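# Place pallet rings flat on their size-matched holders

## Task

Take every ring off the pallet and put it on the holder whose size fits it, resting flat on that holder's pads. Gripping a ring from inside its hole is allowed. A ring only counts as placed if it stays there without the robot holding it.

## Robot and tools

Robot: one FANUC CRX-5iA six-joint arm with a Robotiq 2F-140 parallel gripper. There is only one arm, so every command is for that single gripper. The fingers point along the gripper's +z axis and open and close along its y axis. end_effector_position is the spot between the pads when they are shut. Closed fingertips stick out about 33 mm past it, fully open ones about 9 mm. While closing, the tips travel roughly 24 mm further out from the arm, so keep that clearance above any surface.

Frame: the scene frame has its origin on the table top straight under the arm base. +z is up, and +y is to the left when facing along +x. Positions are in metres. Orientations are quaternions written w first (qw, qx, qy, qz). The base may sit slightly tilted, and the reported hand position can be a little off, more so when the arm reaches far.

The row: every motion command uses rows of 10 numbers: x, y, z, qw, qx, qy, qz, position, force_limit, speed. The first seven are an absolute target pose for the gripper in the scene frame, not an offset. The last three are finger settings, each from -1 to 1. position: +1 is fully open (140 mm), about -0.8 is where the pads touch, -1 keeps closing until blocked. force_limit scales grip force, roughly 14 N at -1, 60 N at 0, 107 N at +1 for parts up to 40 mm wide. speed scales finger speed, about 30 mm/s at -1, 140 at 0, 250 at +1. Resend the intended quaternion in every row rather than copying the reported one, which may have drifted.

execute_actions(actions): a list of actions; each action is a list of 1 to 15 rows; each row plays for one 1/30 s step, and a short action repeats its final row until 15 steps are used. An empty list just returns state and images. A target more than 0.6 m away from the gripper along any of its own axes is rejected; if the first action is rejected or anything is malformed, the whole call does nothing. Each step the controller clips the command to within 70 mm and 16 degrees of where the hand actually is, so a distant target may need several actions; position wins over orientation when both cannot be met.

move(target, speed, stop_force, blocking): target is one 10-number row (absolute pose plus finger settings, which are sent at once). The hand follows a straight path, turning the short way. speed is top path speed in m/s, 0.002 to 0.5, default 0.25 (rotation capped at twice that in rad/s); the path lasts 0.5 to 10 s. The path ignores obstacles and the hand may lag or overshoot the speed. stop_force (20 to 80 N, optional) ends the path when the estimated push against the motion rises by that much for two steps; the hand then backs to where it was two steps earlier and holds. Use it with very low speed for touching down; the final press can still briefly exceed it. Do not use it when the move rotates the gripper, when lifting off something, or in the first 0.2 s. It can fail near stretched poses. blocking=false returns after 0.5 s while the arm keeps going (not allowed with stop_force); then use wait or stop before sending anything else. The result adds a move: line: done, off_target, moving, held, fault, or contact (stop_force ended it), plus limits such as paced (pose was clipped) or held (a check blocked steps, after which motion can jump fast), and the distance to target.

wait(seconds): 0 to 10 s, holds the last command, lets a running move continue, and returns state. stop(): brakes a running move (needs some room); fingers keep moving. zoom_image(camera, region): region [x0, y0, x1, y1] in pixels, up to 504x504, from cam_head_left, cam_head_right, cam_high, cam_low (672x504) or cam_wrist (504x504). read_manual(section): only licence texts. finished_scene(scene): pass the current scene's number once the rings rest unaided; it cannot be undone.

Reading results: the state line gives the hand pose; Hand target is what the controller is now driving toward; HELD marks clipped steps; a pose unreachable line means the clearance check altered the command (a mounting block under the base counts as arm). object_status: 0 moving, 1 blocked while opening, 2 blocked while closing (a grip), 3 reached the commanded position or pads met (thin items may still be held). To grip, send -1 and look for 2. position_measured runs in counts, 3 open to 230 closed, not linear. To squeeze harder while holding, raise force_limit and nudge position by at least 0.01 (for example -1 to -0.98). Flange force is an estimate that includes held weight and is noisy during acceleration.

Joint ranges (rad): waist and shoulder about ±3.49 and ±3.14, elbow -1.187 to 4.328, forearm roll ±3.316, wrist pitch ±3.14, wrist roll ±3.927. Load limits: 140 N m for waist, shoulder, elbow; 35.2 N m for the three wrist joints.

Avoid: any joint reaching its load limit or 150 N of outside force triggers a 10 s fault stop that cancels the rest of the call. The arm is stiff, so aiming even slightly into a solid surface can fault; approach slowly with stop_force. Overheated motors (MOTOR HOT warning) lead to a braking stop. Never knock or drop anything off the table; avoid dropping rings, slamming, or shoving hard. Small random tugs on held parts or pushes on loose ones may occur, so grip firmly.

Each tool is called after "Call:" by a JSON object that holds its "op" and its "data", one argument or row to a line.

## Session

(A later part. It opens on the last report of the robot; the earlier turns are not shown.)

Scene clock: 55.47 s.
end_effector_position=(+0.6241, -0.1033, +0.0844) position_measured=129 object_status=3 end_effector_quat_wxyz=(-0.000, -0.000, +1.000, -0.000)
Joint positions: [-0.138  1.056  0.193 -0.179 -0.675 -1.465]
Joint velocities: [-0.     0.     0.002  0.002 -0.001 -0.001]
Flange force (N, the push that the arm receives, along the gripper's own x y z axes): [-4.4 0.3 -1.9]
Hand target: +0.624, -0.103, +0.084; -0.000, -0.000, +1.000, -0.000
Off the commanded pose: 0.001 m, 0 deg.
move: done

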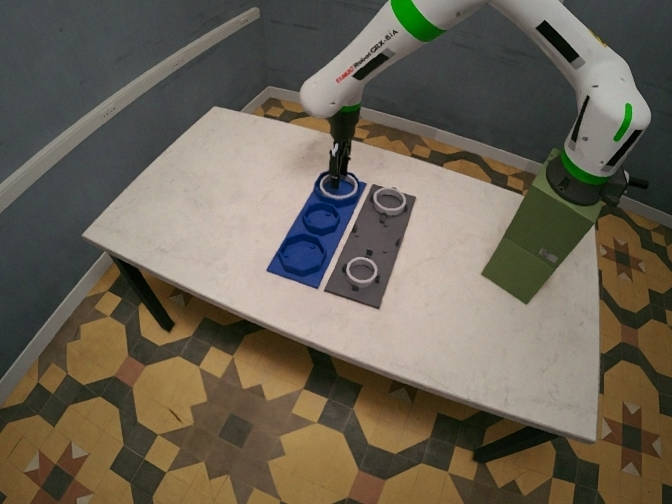

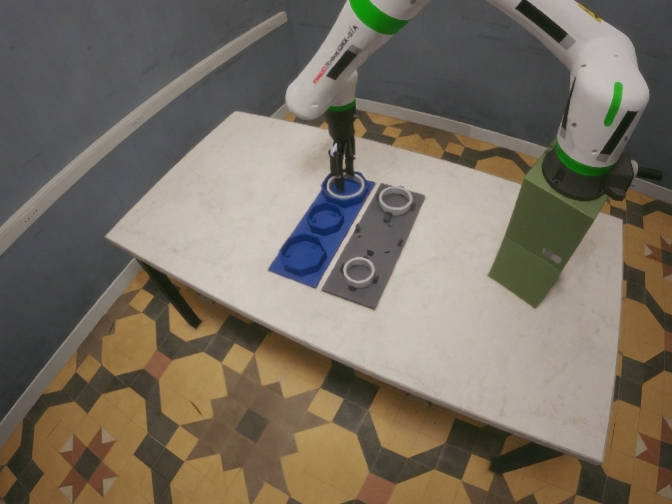

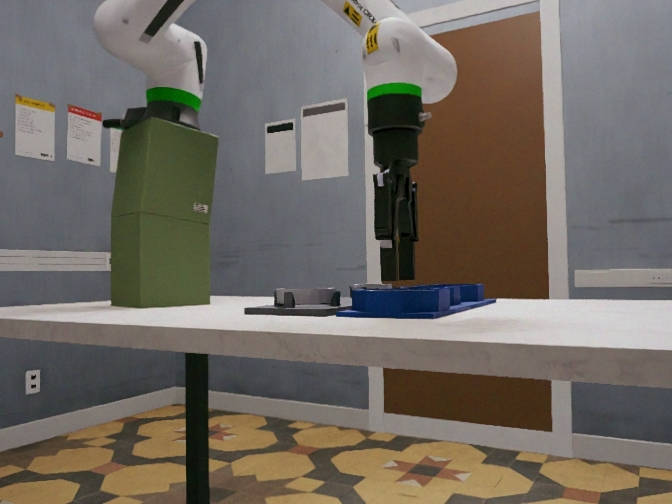

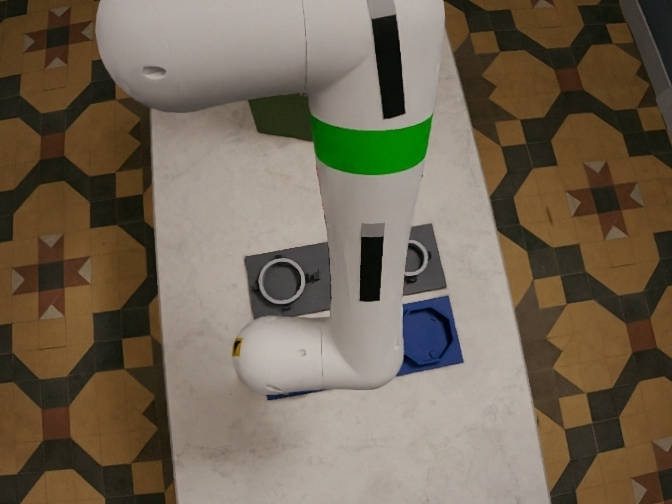

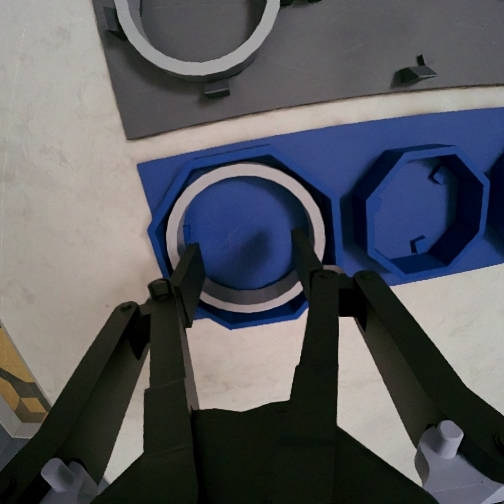

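The top edge sits at about 163 px, so I am shifting 2 mm in −x.

Call:
{"op": "move", "data": {
  "target": [0.622,-0.1035,0.041,0,0,1,0,0,0,0],
  "speed": 0.06
}}

Call:
{"op": "move", "data": {
  "target": [0.622,-0.1035,0.041,0,0,1,0,1,0,-0.5],
  "speed": 0.02
}}

Call:
{"op": "move", "data": {
  "target": [0.622,-0.1035,0.085,0,0,1,0,1,0,-0.5],
  "speed": 0.05
}}

Call:
{"op": "move", "data": {
  "target": [0.4405,0.040,0.075,0,0,1,0,1,0,-0.5],
  "speed": 0.12
}}

Scene clock: 58.93 s.
end_effector_position=(+0.6219, -0.1035, +0.0411) position_measured=129 object_status=3 end_effector_quat_wxyz=(+0.000, +0.000, +1.000, -0.000)
Joint positions: [-0.131  1.14   0.231 -0.19  -0.629 -1.458]
Joint velocities: [-0.     0.     0.001 -0.001  0.    -0.   ]
Flange force (N, the push that the arm receives, along the gripper's own x y z axes): [-0.7 1.3 -2.9]
Hand target: +0.622, -0.104, +0.041; +0.000, +0.000, +1.000, -0.000
Off the commanded pose: 0.000 m, 0 deg.
move: done

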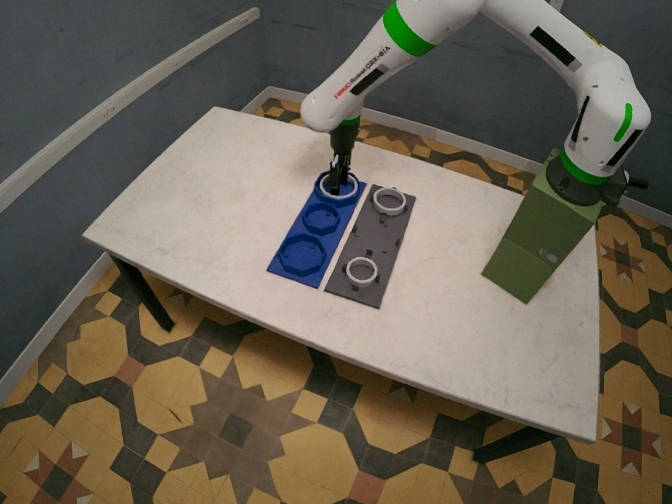

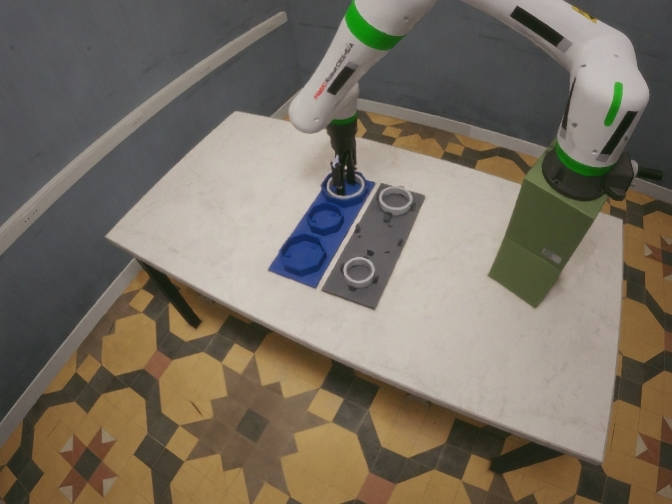

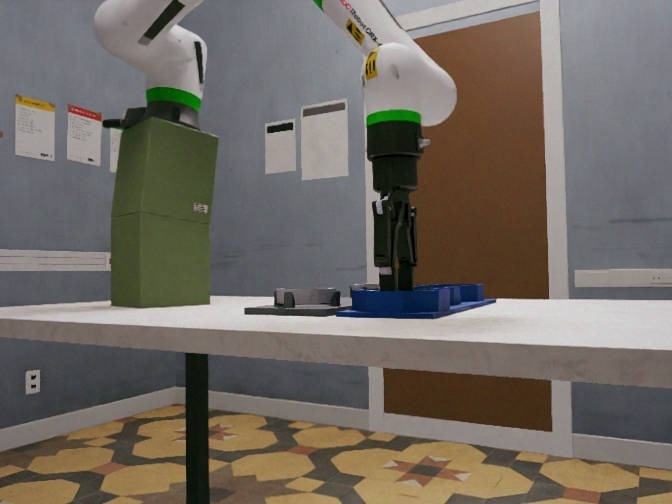

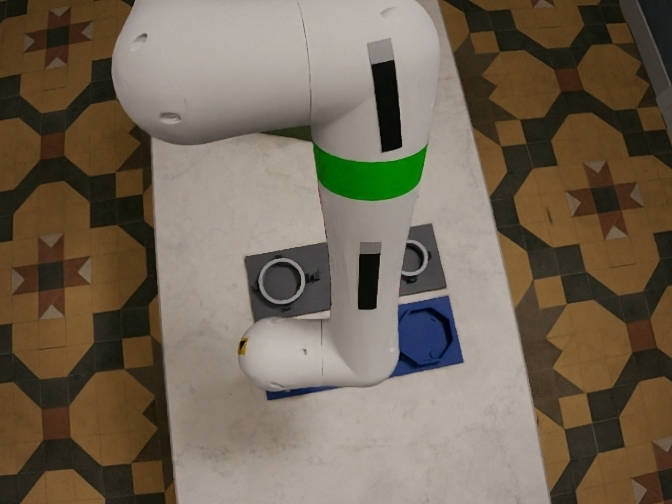

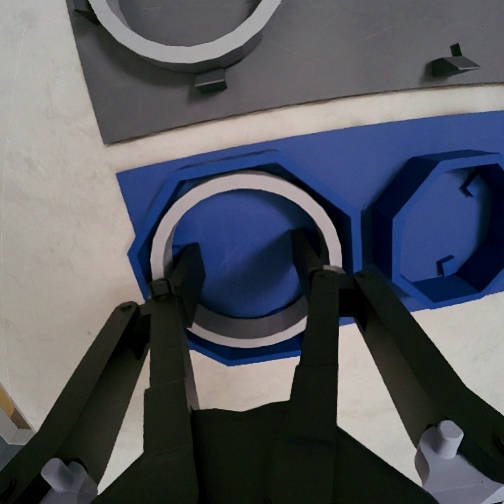

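Scene clock: 59.63 s.
end_effector_position=(+0.6220, -0.1035, +0.0410) position_measured=86 object_status=1 end_effector_quat_wxyz=(+0.000, +0.000, +1.000, +0.000)
Joint positions: [-0.131  1.14   0.232 -0.19  -0.629 -1.458]
Joint velocities: [ 0.     0.    -0.    -0.002 -0.001  0.   ]
Flange force (N, the push that the arm receives, along the gripper's own x y z axes): [-1.3 1.0 3.5]
Hand target: +0.622, -0.104, +0.041; +0.000, -0.000, +1.000, +0.000
Off the commanded pose: 0.000 m, 0 deg.
move: done

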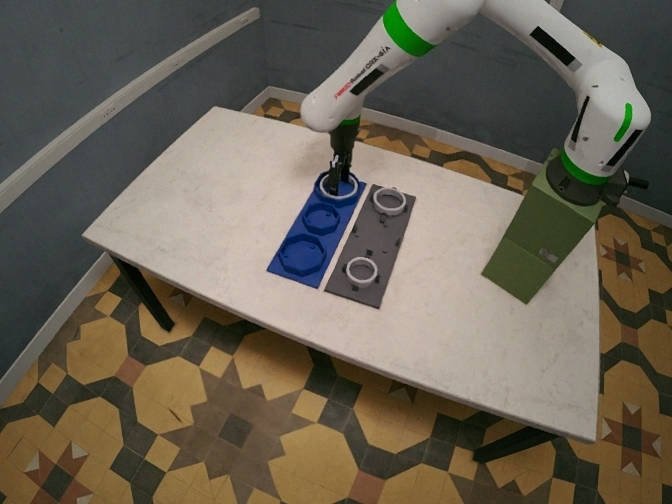

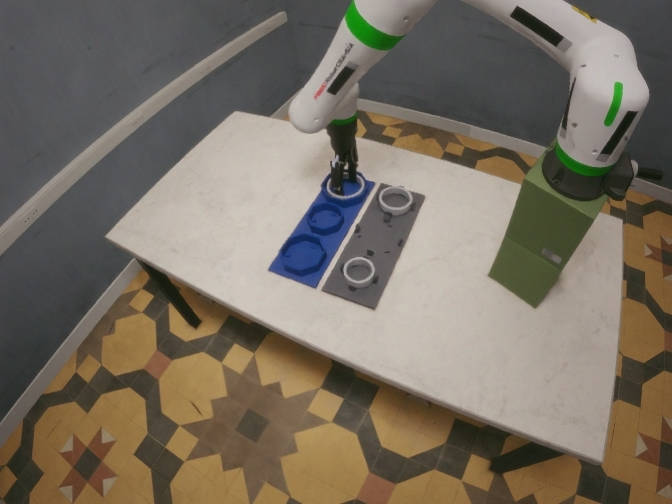

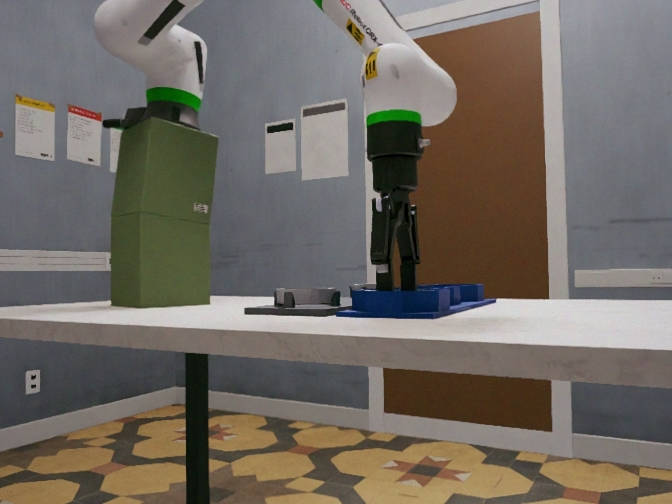

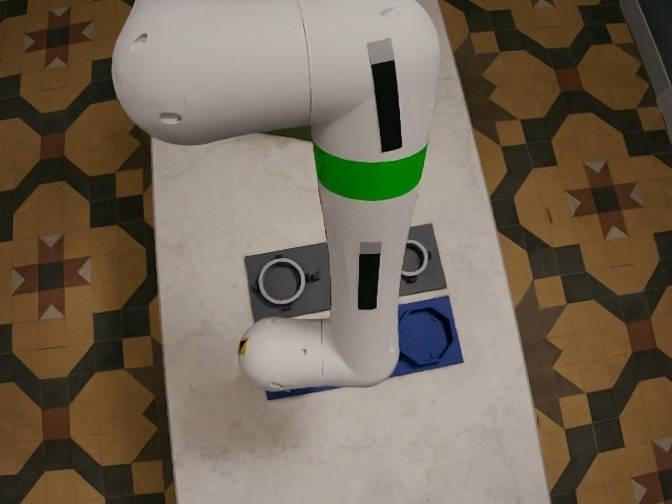

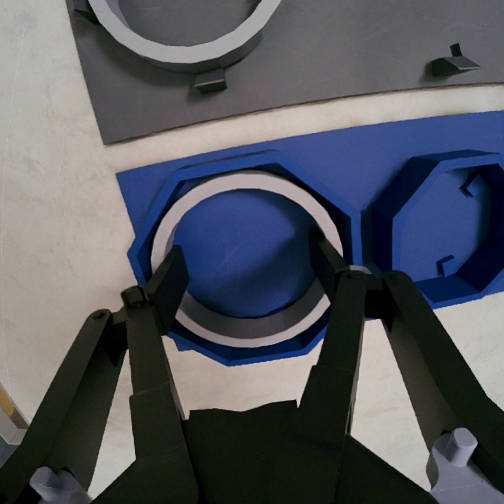

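Scene clock: 60.80 s.
end_effector_position=(+0.6221, -0.1035, +0.0849) position_measured=86 object_status=1 end_effector_quat_wxyz=(-0.000, -0.000, +1.000, +0.000)
Joint positions: [-0.139  1.052  0.186 -0.18  -0.672 -1.463]
Joint velocities: [-0.001  0.    -0.001 -0.002 -0.     0.001]
Flange force (N, the push that the arm receives, along the gripper's own x y z axes): [-1.1 0.6 3.0]
Hand target: +0.622, -0.103, +0.085; -0.000, -0.000, +1.000, +0.000
Off the commanded pose: 0.000 m, 0 deg.
move: done

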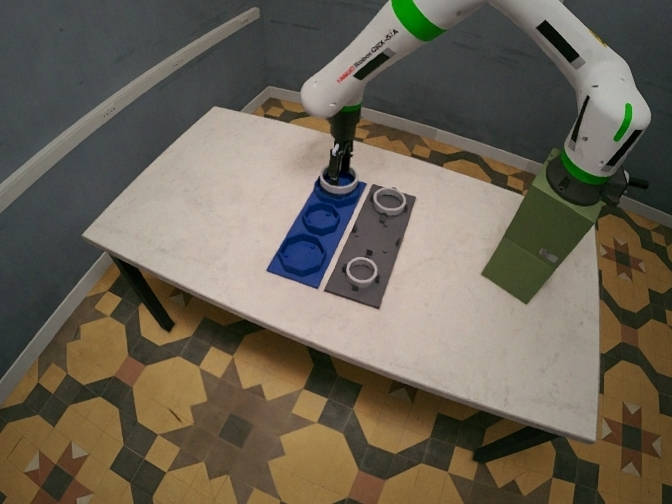

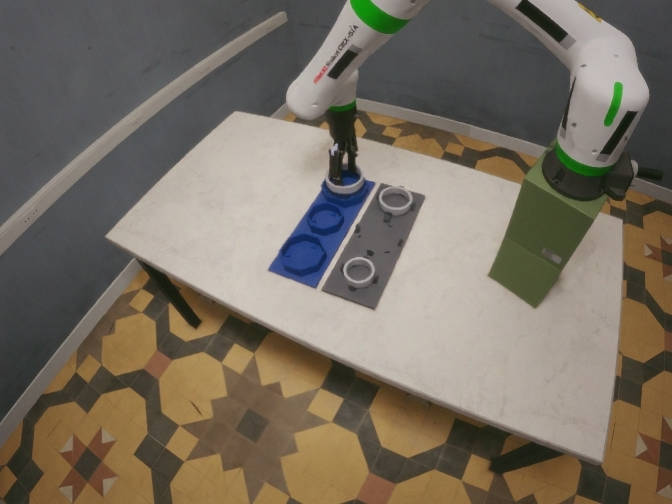

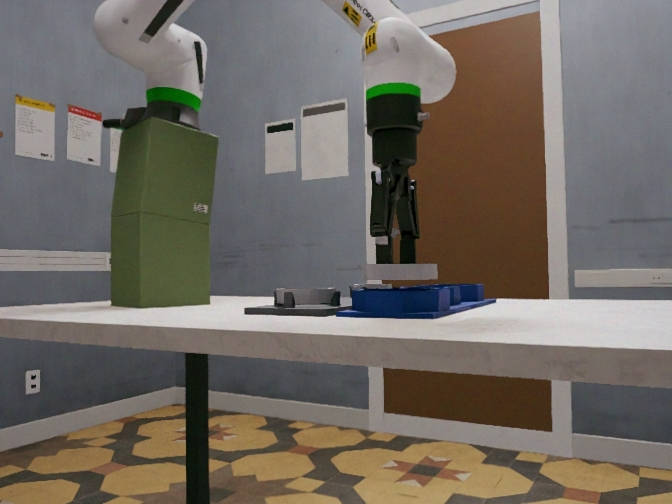

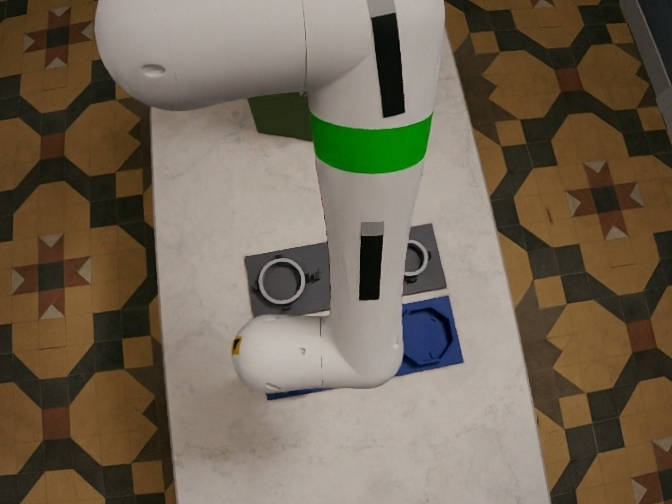

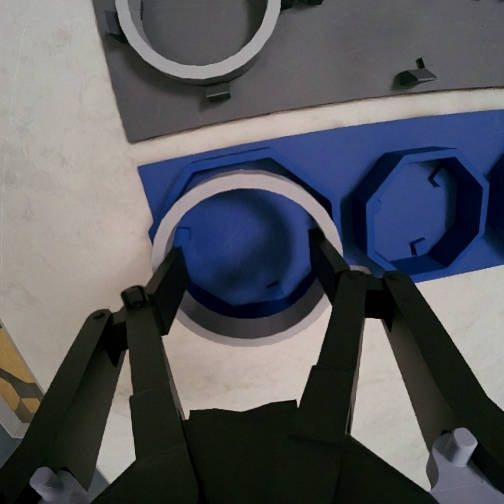

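Scene clock: 63.07 s.
end_effector_position=(+0.4407, +0.0392, +0.0756) position_measured=86 object_status=1 end_effector_quat_wxyz=(+0.000, +0.000, +1.000, -0.001)
Joint positions: [ 0.196  0.834 -0.367 -0.303 -0.308 -1.652]
Joint velocities: [ 0.    -0.    -0.001  0.     0.001 -0.002]
Flange force (N, the push that the arm receives, along the gripper's own x y z axes): [-4.0 0.2 5.4]
Hand target: +0.441, +0.039, +0.076; +0.000, -0.000, +1.000, -0.001
Off the commanded pose: 0.001 m, 0 deg.
move: done

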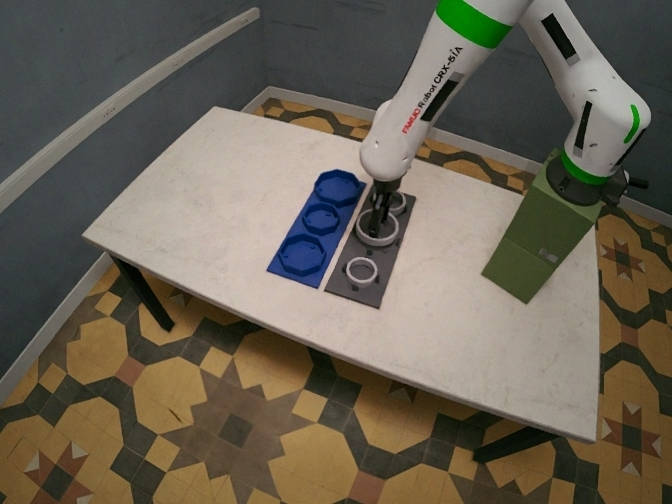

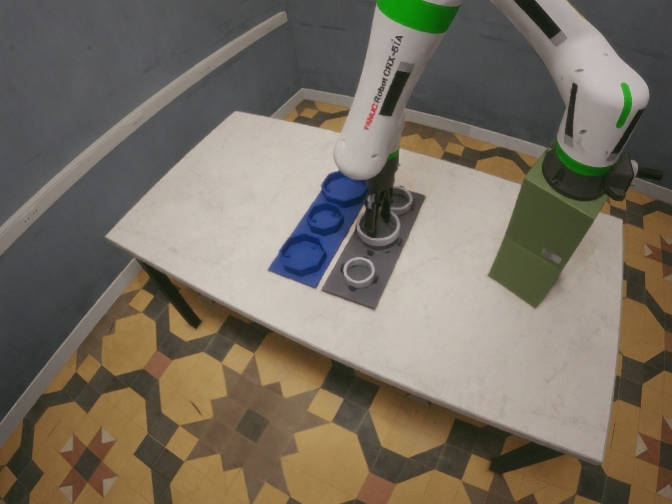

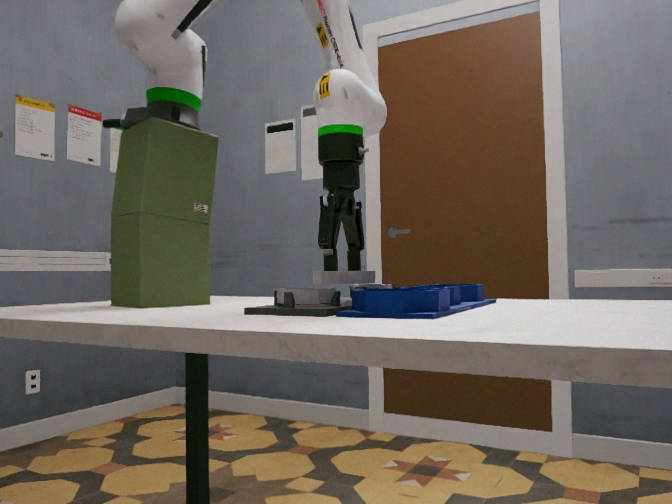

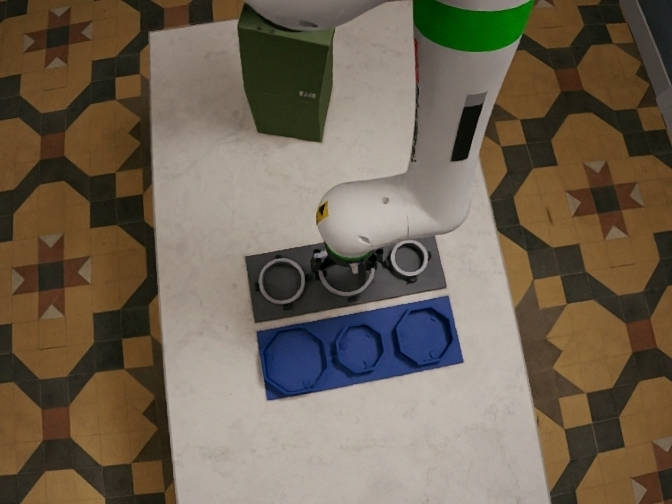

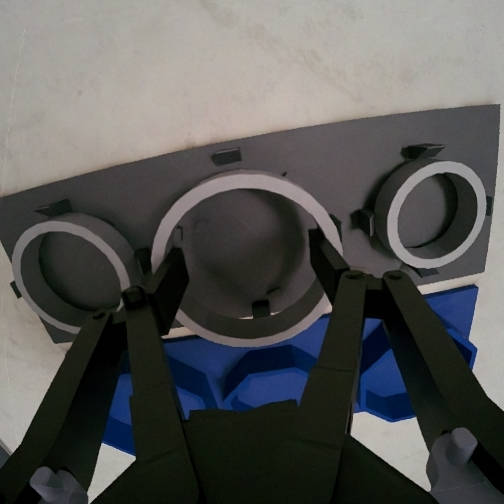

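Call:
{"op": "move", "data": {
  "target": [0.4405,0.039,0.045,0,0,1,0,1,0,-0.5],
  "speed": 0.01,
  "stop_force": 20
}}

Scene clock: 68.47 s.
end_effector_position=(+0.4403, +0.0390, +0.0464) position_measured=85 object_status=1 end_effector_quat_wxyz=(-0.000, +0.000, +1.000, +0.000)
Joint positions: [ 0.197  0.909 -0.324 -0.343 -0.277 -1.611]
Joint velocities: [ 0.    -0.007 -0.002  0.006 -0.004 -0.003]
Flange force (N, the push that the arm receives, along the gripper's own x y z axes): [-2.9 1.3 6.5]
Hand target: +0.440, +0.039, +0.047; -0.000, -0.000, +1.000, +0.000
Off the commanded pose: 0.001 m, 0 deg.
move: contact

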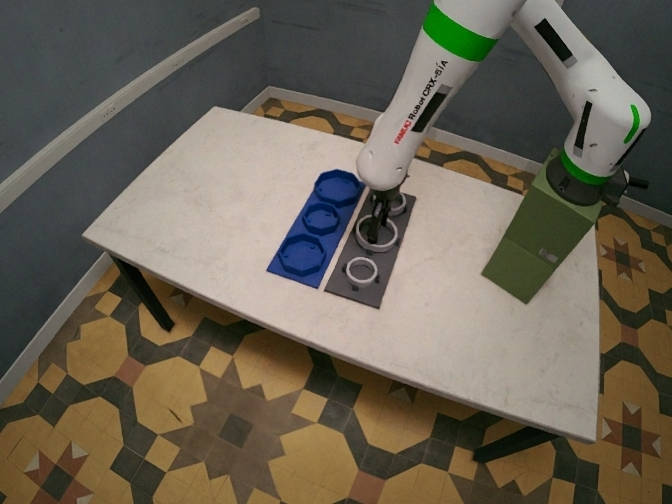

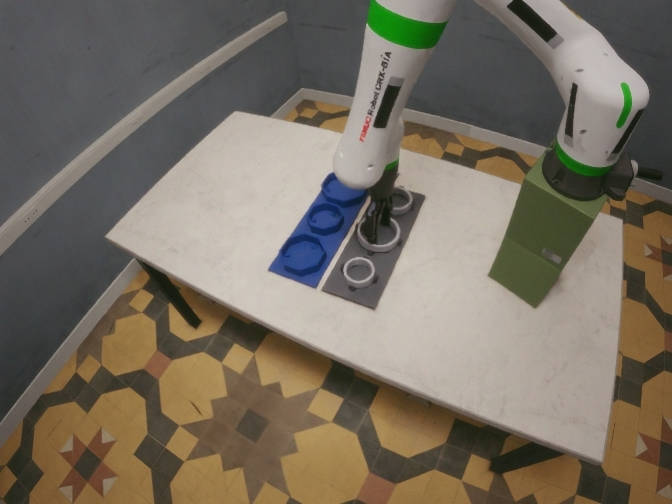

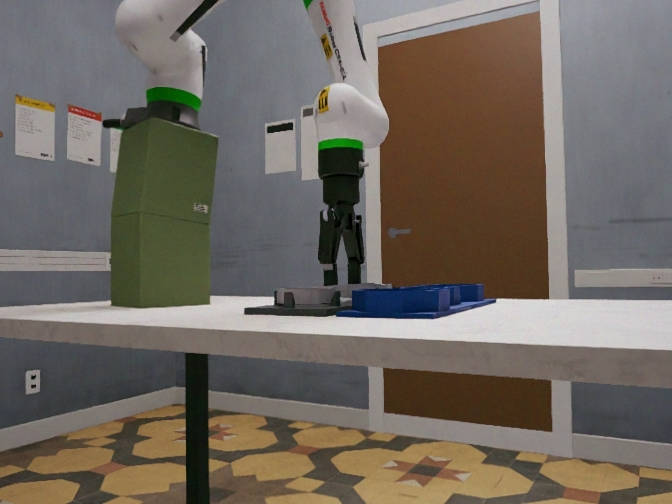

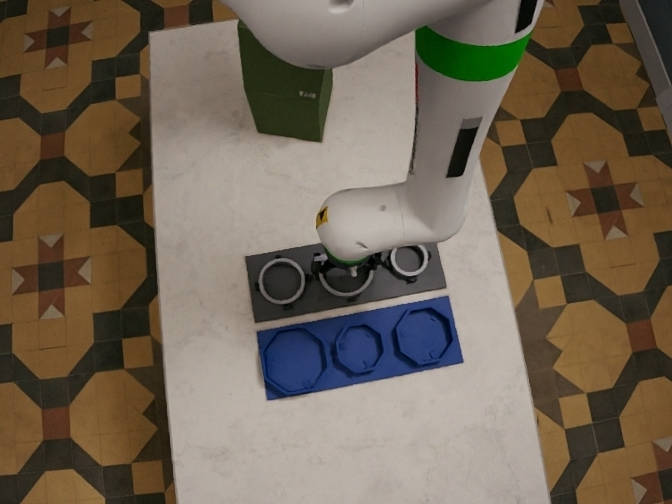

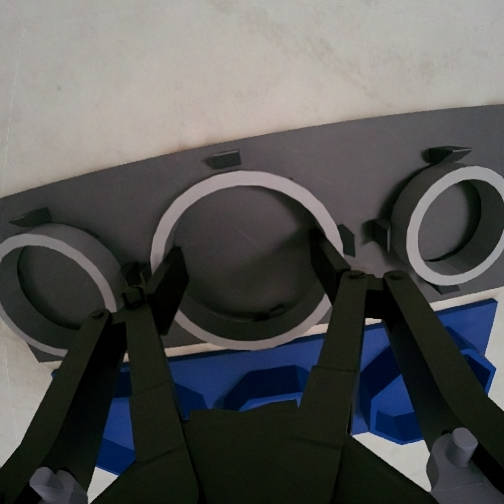

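Call:
{"op": "move", "data": {
  "target": [0.439,0.040,0.0465,0,0,1,0,1,0,-0.5],
  "speed": 0.005
}}

Call:
{"op": "move", "data": {
  "target": [0.439,0.040,0.0465,0,0,1,0,0,0,-0.5],
  "speed": 0.005
}}

Call:
{"op": "move", "data": {
  "target": [0.439,0.040,0.10,0,0,1,0,0,0,-0.5],
  "speed": 0.05
}}

Call:
{"op": "zoom_image", "data": {
  "camera": "cam_high",
  "region": [230,250,430,330]
}}

Scene clock: 73.10 s.
end_effector_position=(+0.4390, +0.0400, +0.0465) position_measured=85 object_status=1 end_effector_quat_wxyz=(+0.000, -0.000, +1.000, -0.000)
Joint positions: [ 0.2    0.908 -0.327 -0.345 -0.275 -1.612]
Joint velocities: [ 0. -0. -0.  0. -0.  0.]
Flange force (N, the push that the arm receives, along the gripper's own x y z axes): [-1.9 1.6 4.1]
Hand target: +0.439, +0.040, +0.047; +0.000, -0.000, +1.000, -0.000
Off the commanded pose: 0.000 m, 0 deg.
move: done

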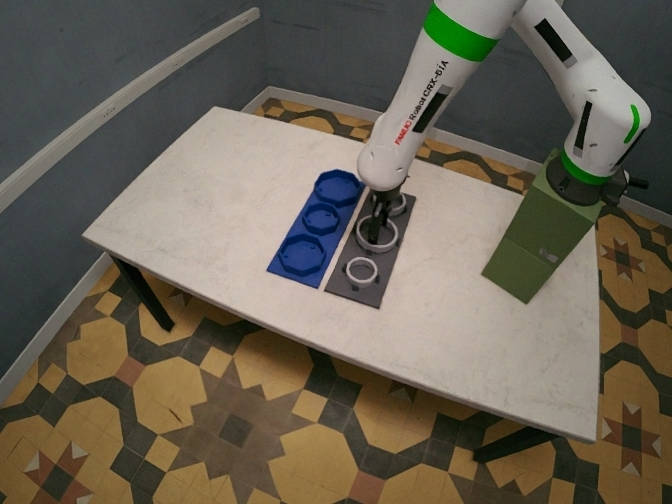

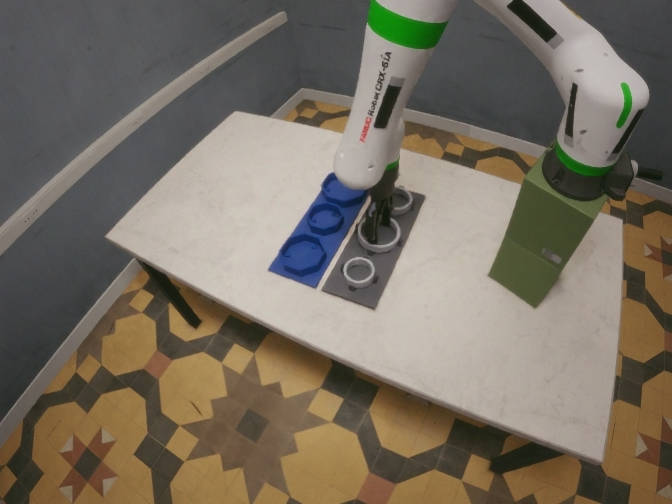

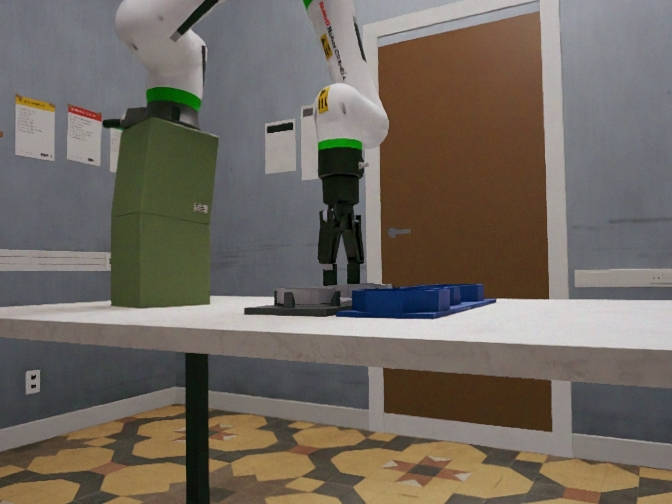

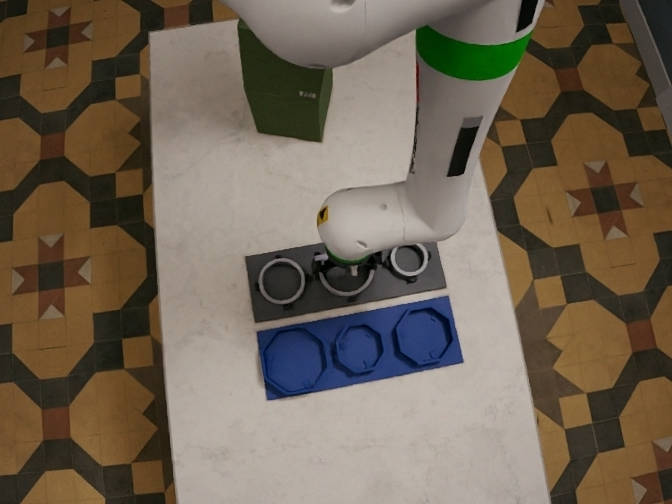

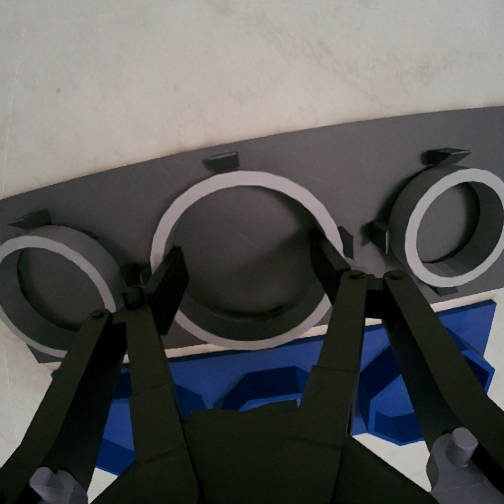

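Scene clock: 73.80 s.
end_effector_position=(+0.4390, +0.0400, +0.0465) position_measured=129 object_status=3 end_effector_quat_wxyz=(+0.000, +0.000, +1.000, +0.000)
Joint positions: [ 0.2    0.908 -0.327 -0.345 -0.275 -1.612]
Joint velocities: [-0.     0.    -0.    -0.    -0.     0.001]
Flange force (N, the push that the arm receives, along the gripper's own x y z axes): [-1.7 1.4 -0.9]
Hand target: +0.439, +0.040, +0.047; +0.000, +0.000, +1.000, -0.000
Off the commanded pose: 0.000 m, 0 deg.
move: done

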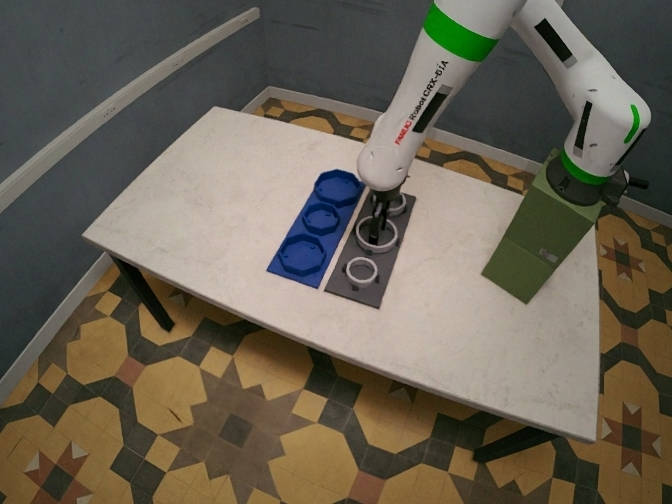

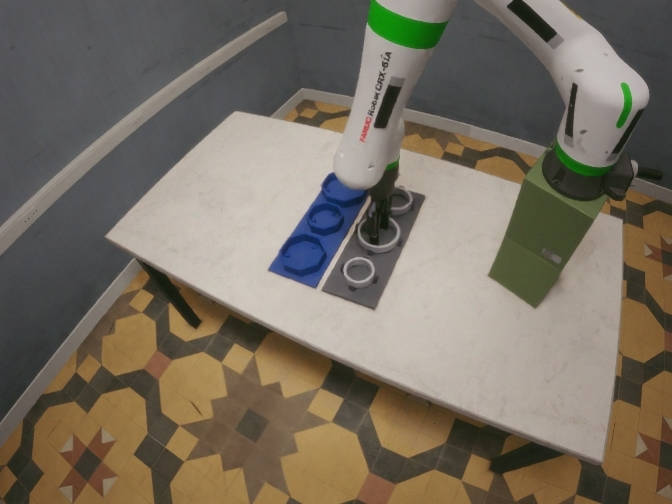

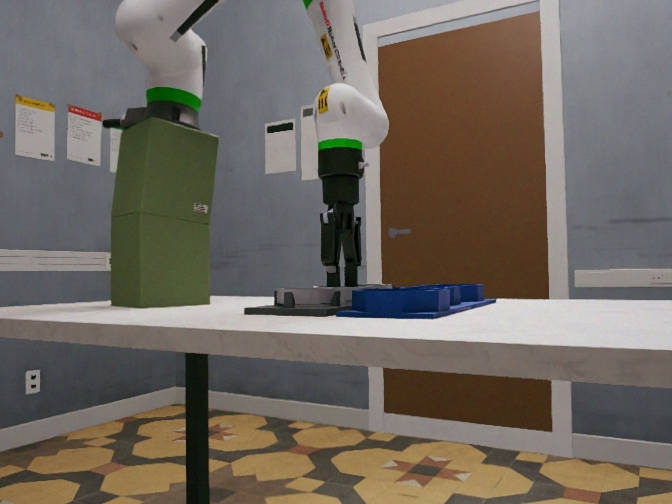

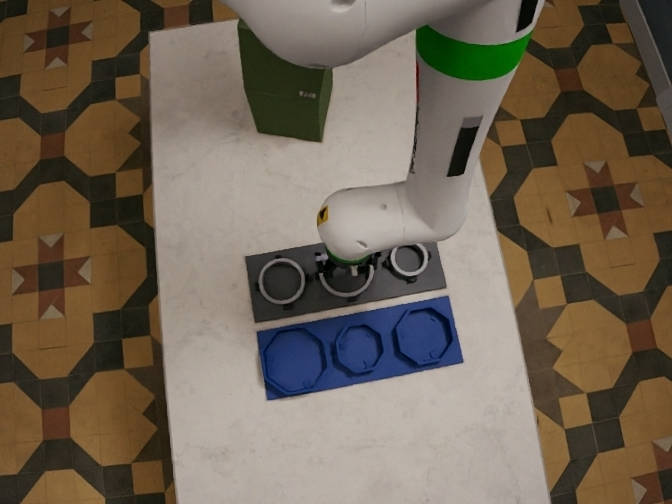

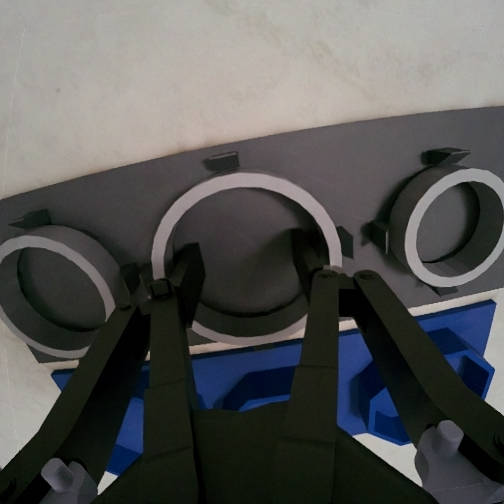

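Scene clock: 75.13 s.
end_effector_position=(+0.4391, +0.0400, +0.0999) position_measured=129 object_status=3 end_effector_quat_wxyz=(-0.000, +0.000, +1.000, -0.000)
Joint positions: [ 0.194  0.769 -0.4   -0.281 -0.339 -1.674]
Joint velocities: [ 0.     0.    -0.    -0.001 -0.     0.   ]
Flange force (N, the push that the arm receives, along the gripper's own x y z axes): [-0.8 1.3 -3.8]
Hand target: +0.439, +0.040, +0.100; -0.000, -0.000, +1.000, -0.000
Off the commanded pose: 0.000 m, 0 deg.
move: done

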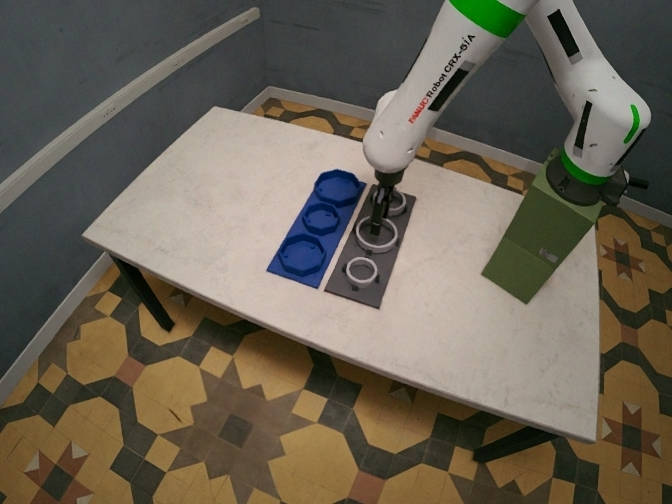

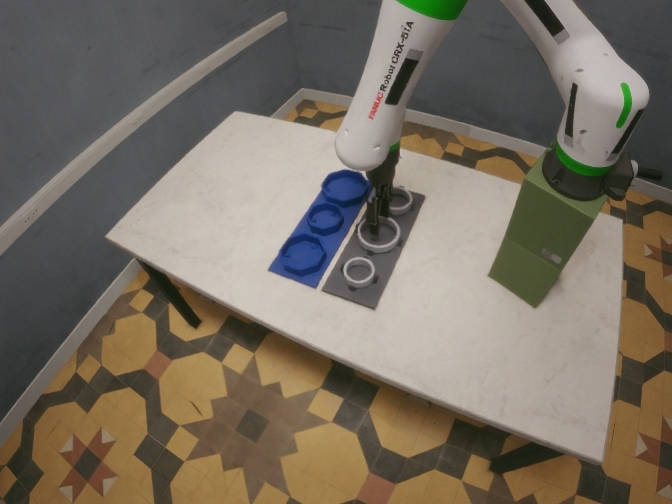

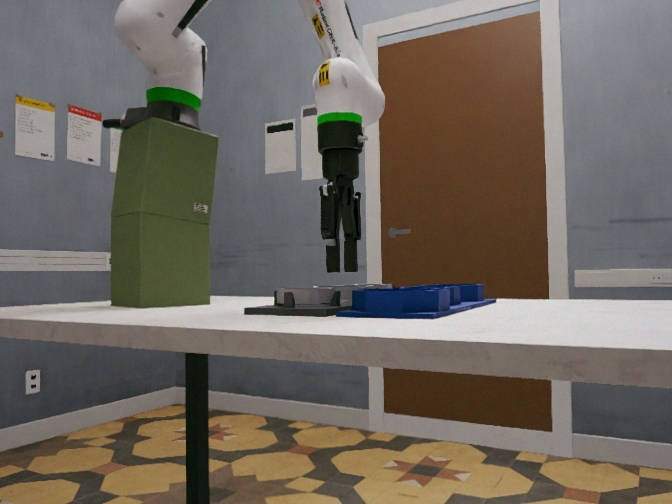

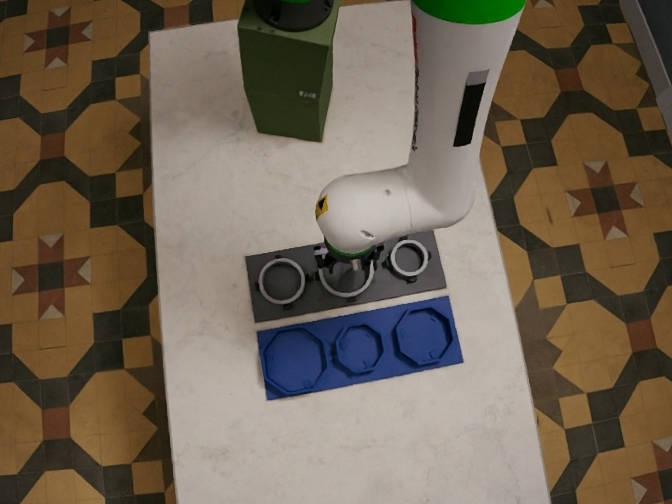

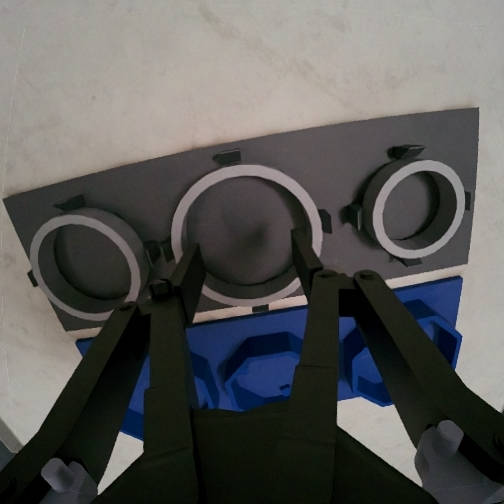

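Region (230, 250, 430, 330) of cam_high's 672x504 image, scaled by 2.520, with more detail than that image has; it fills the top 202 rows of this view, and the rest is white.

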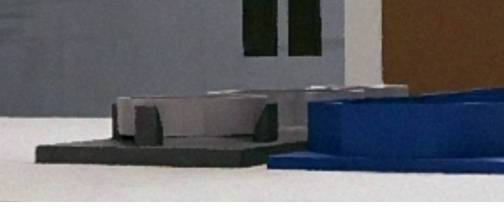

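Call:
{"op": "finished_scene", "data": {
  "scene": 2
}}

The scene is finished: the task was done.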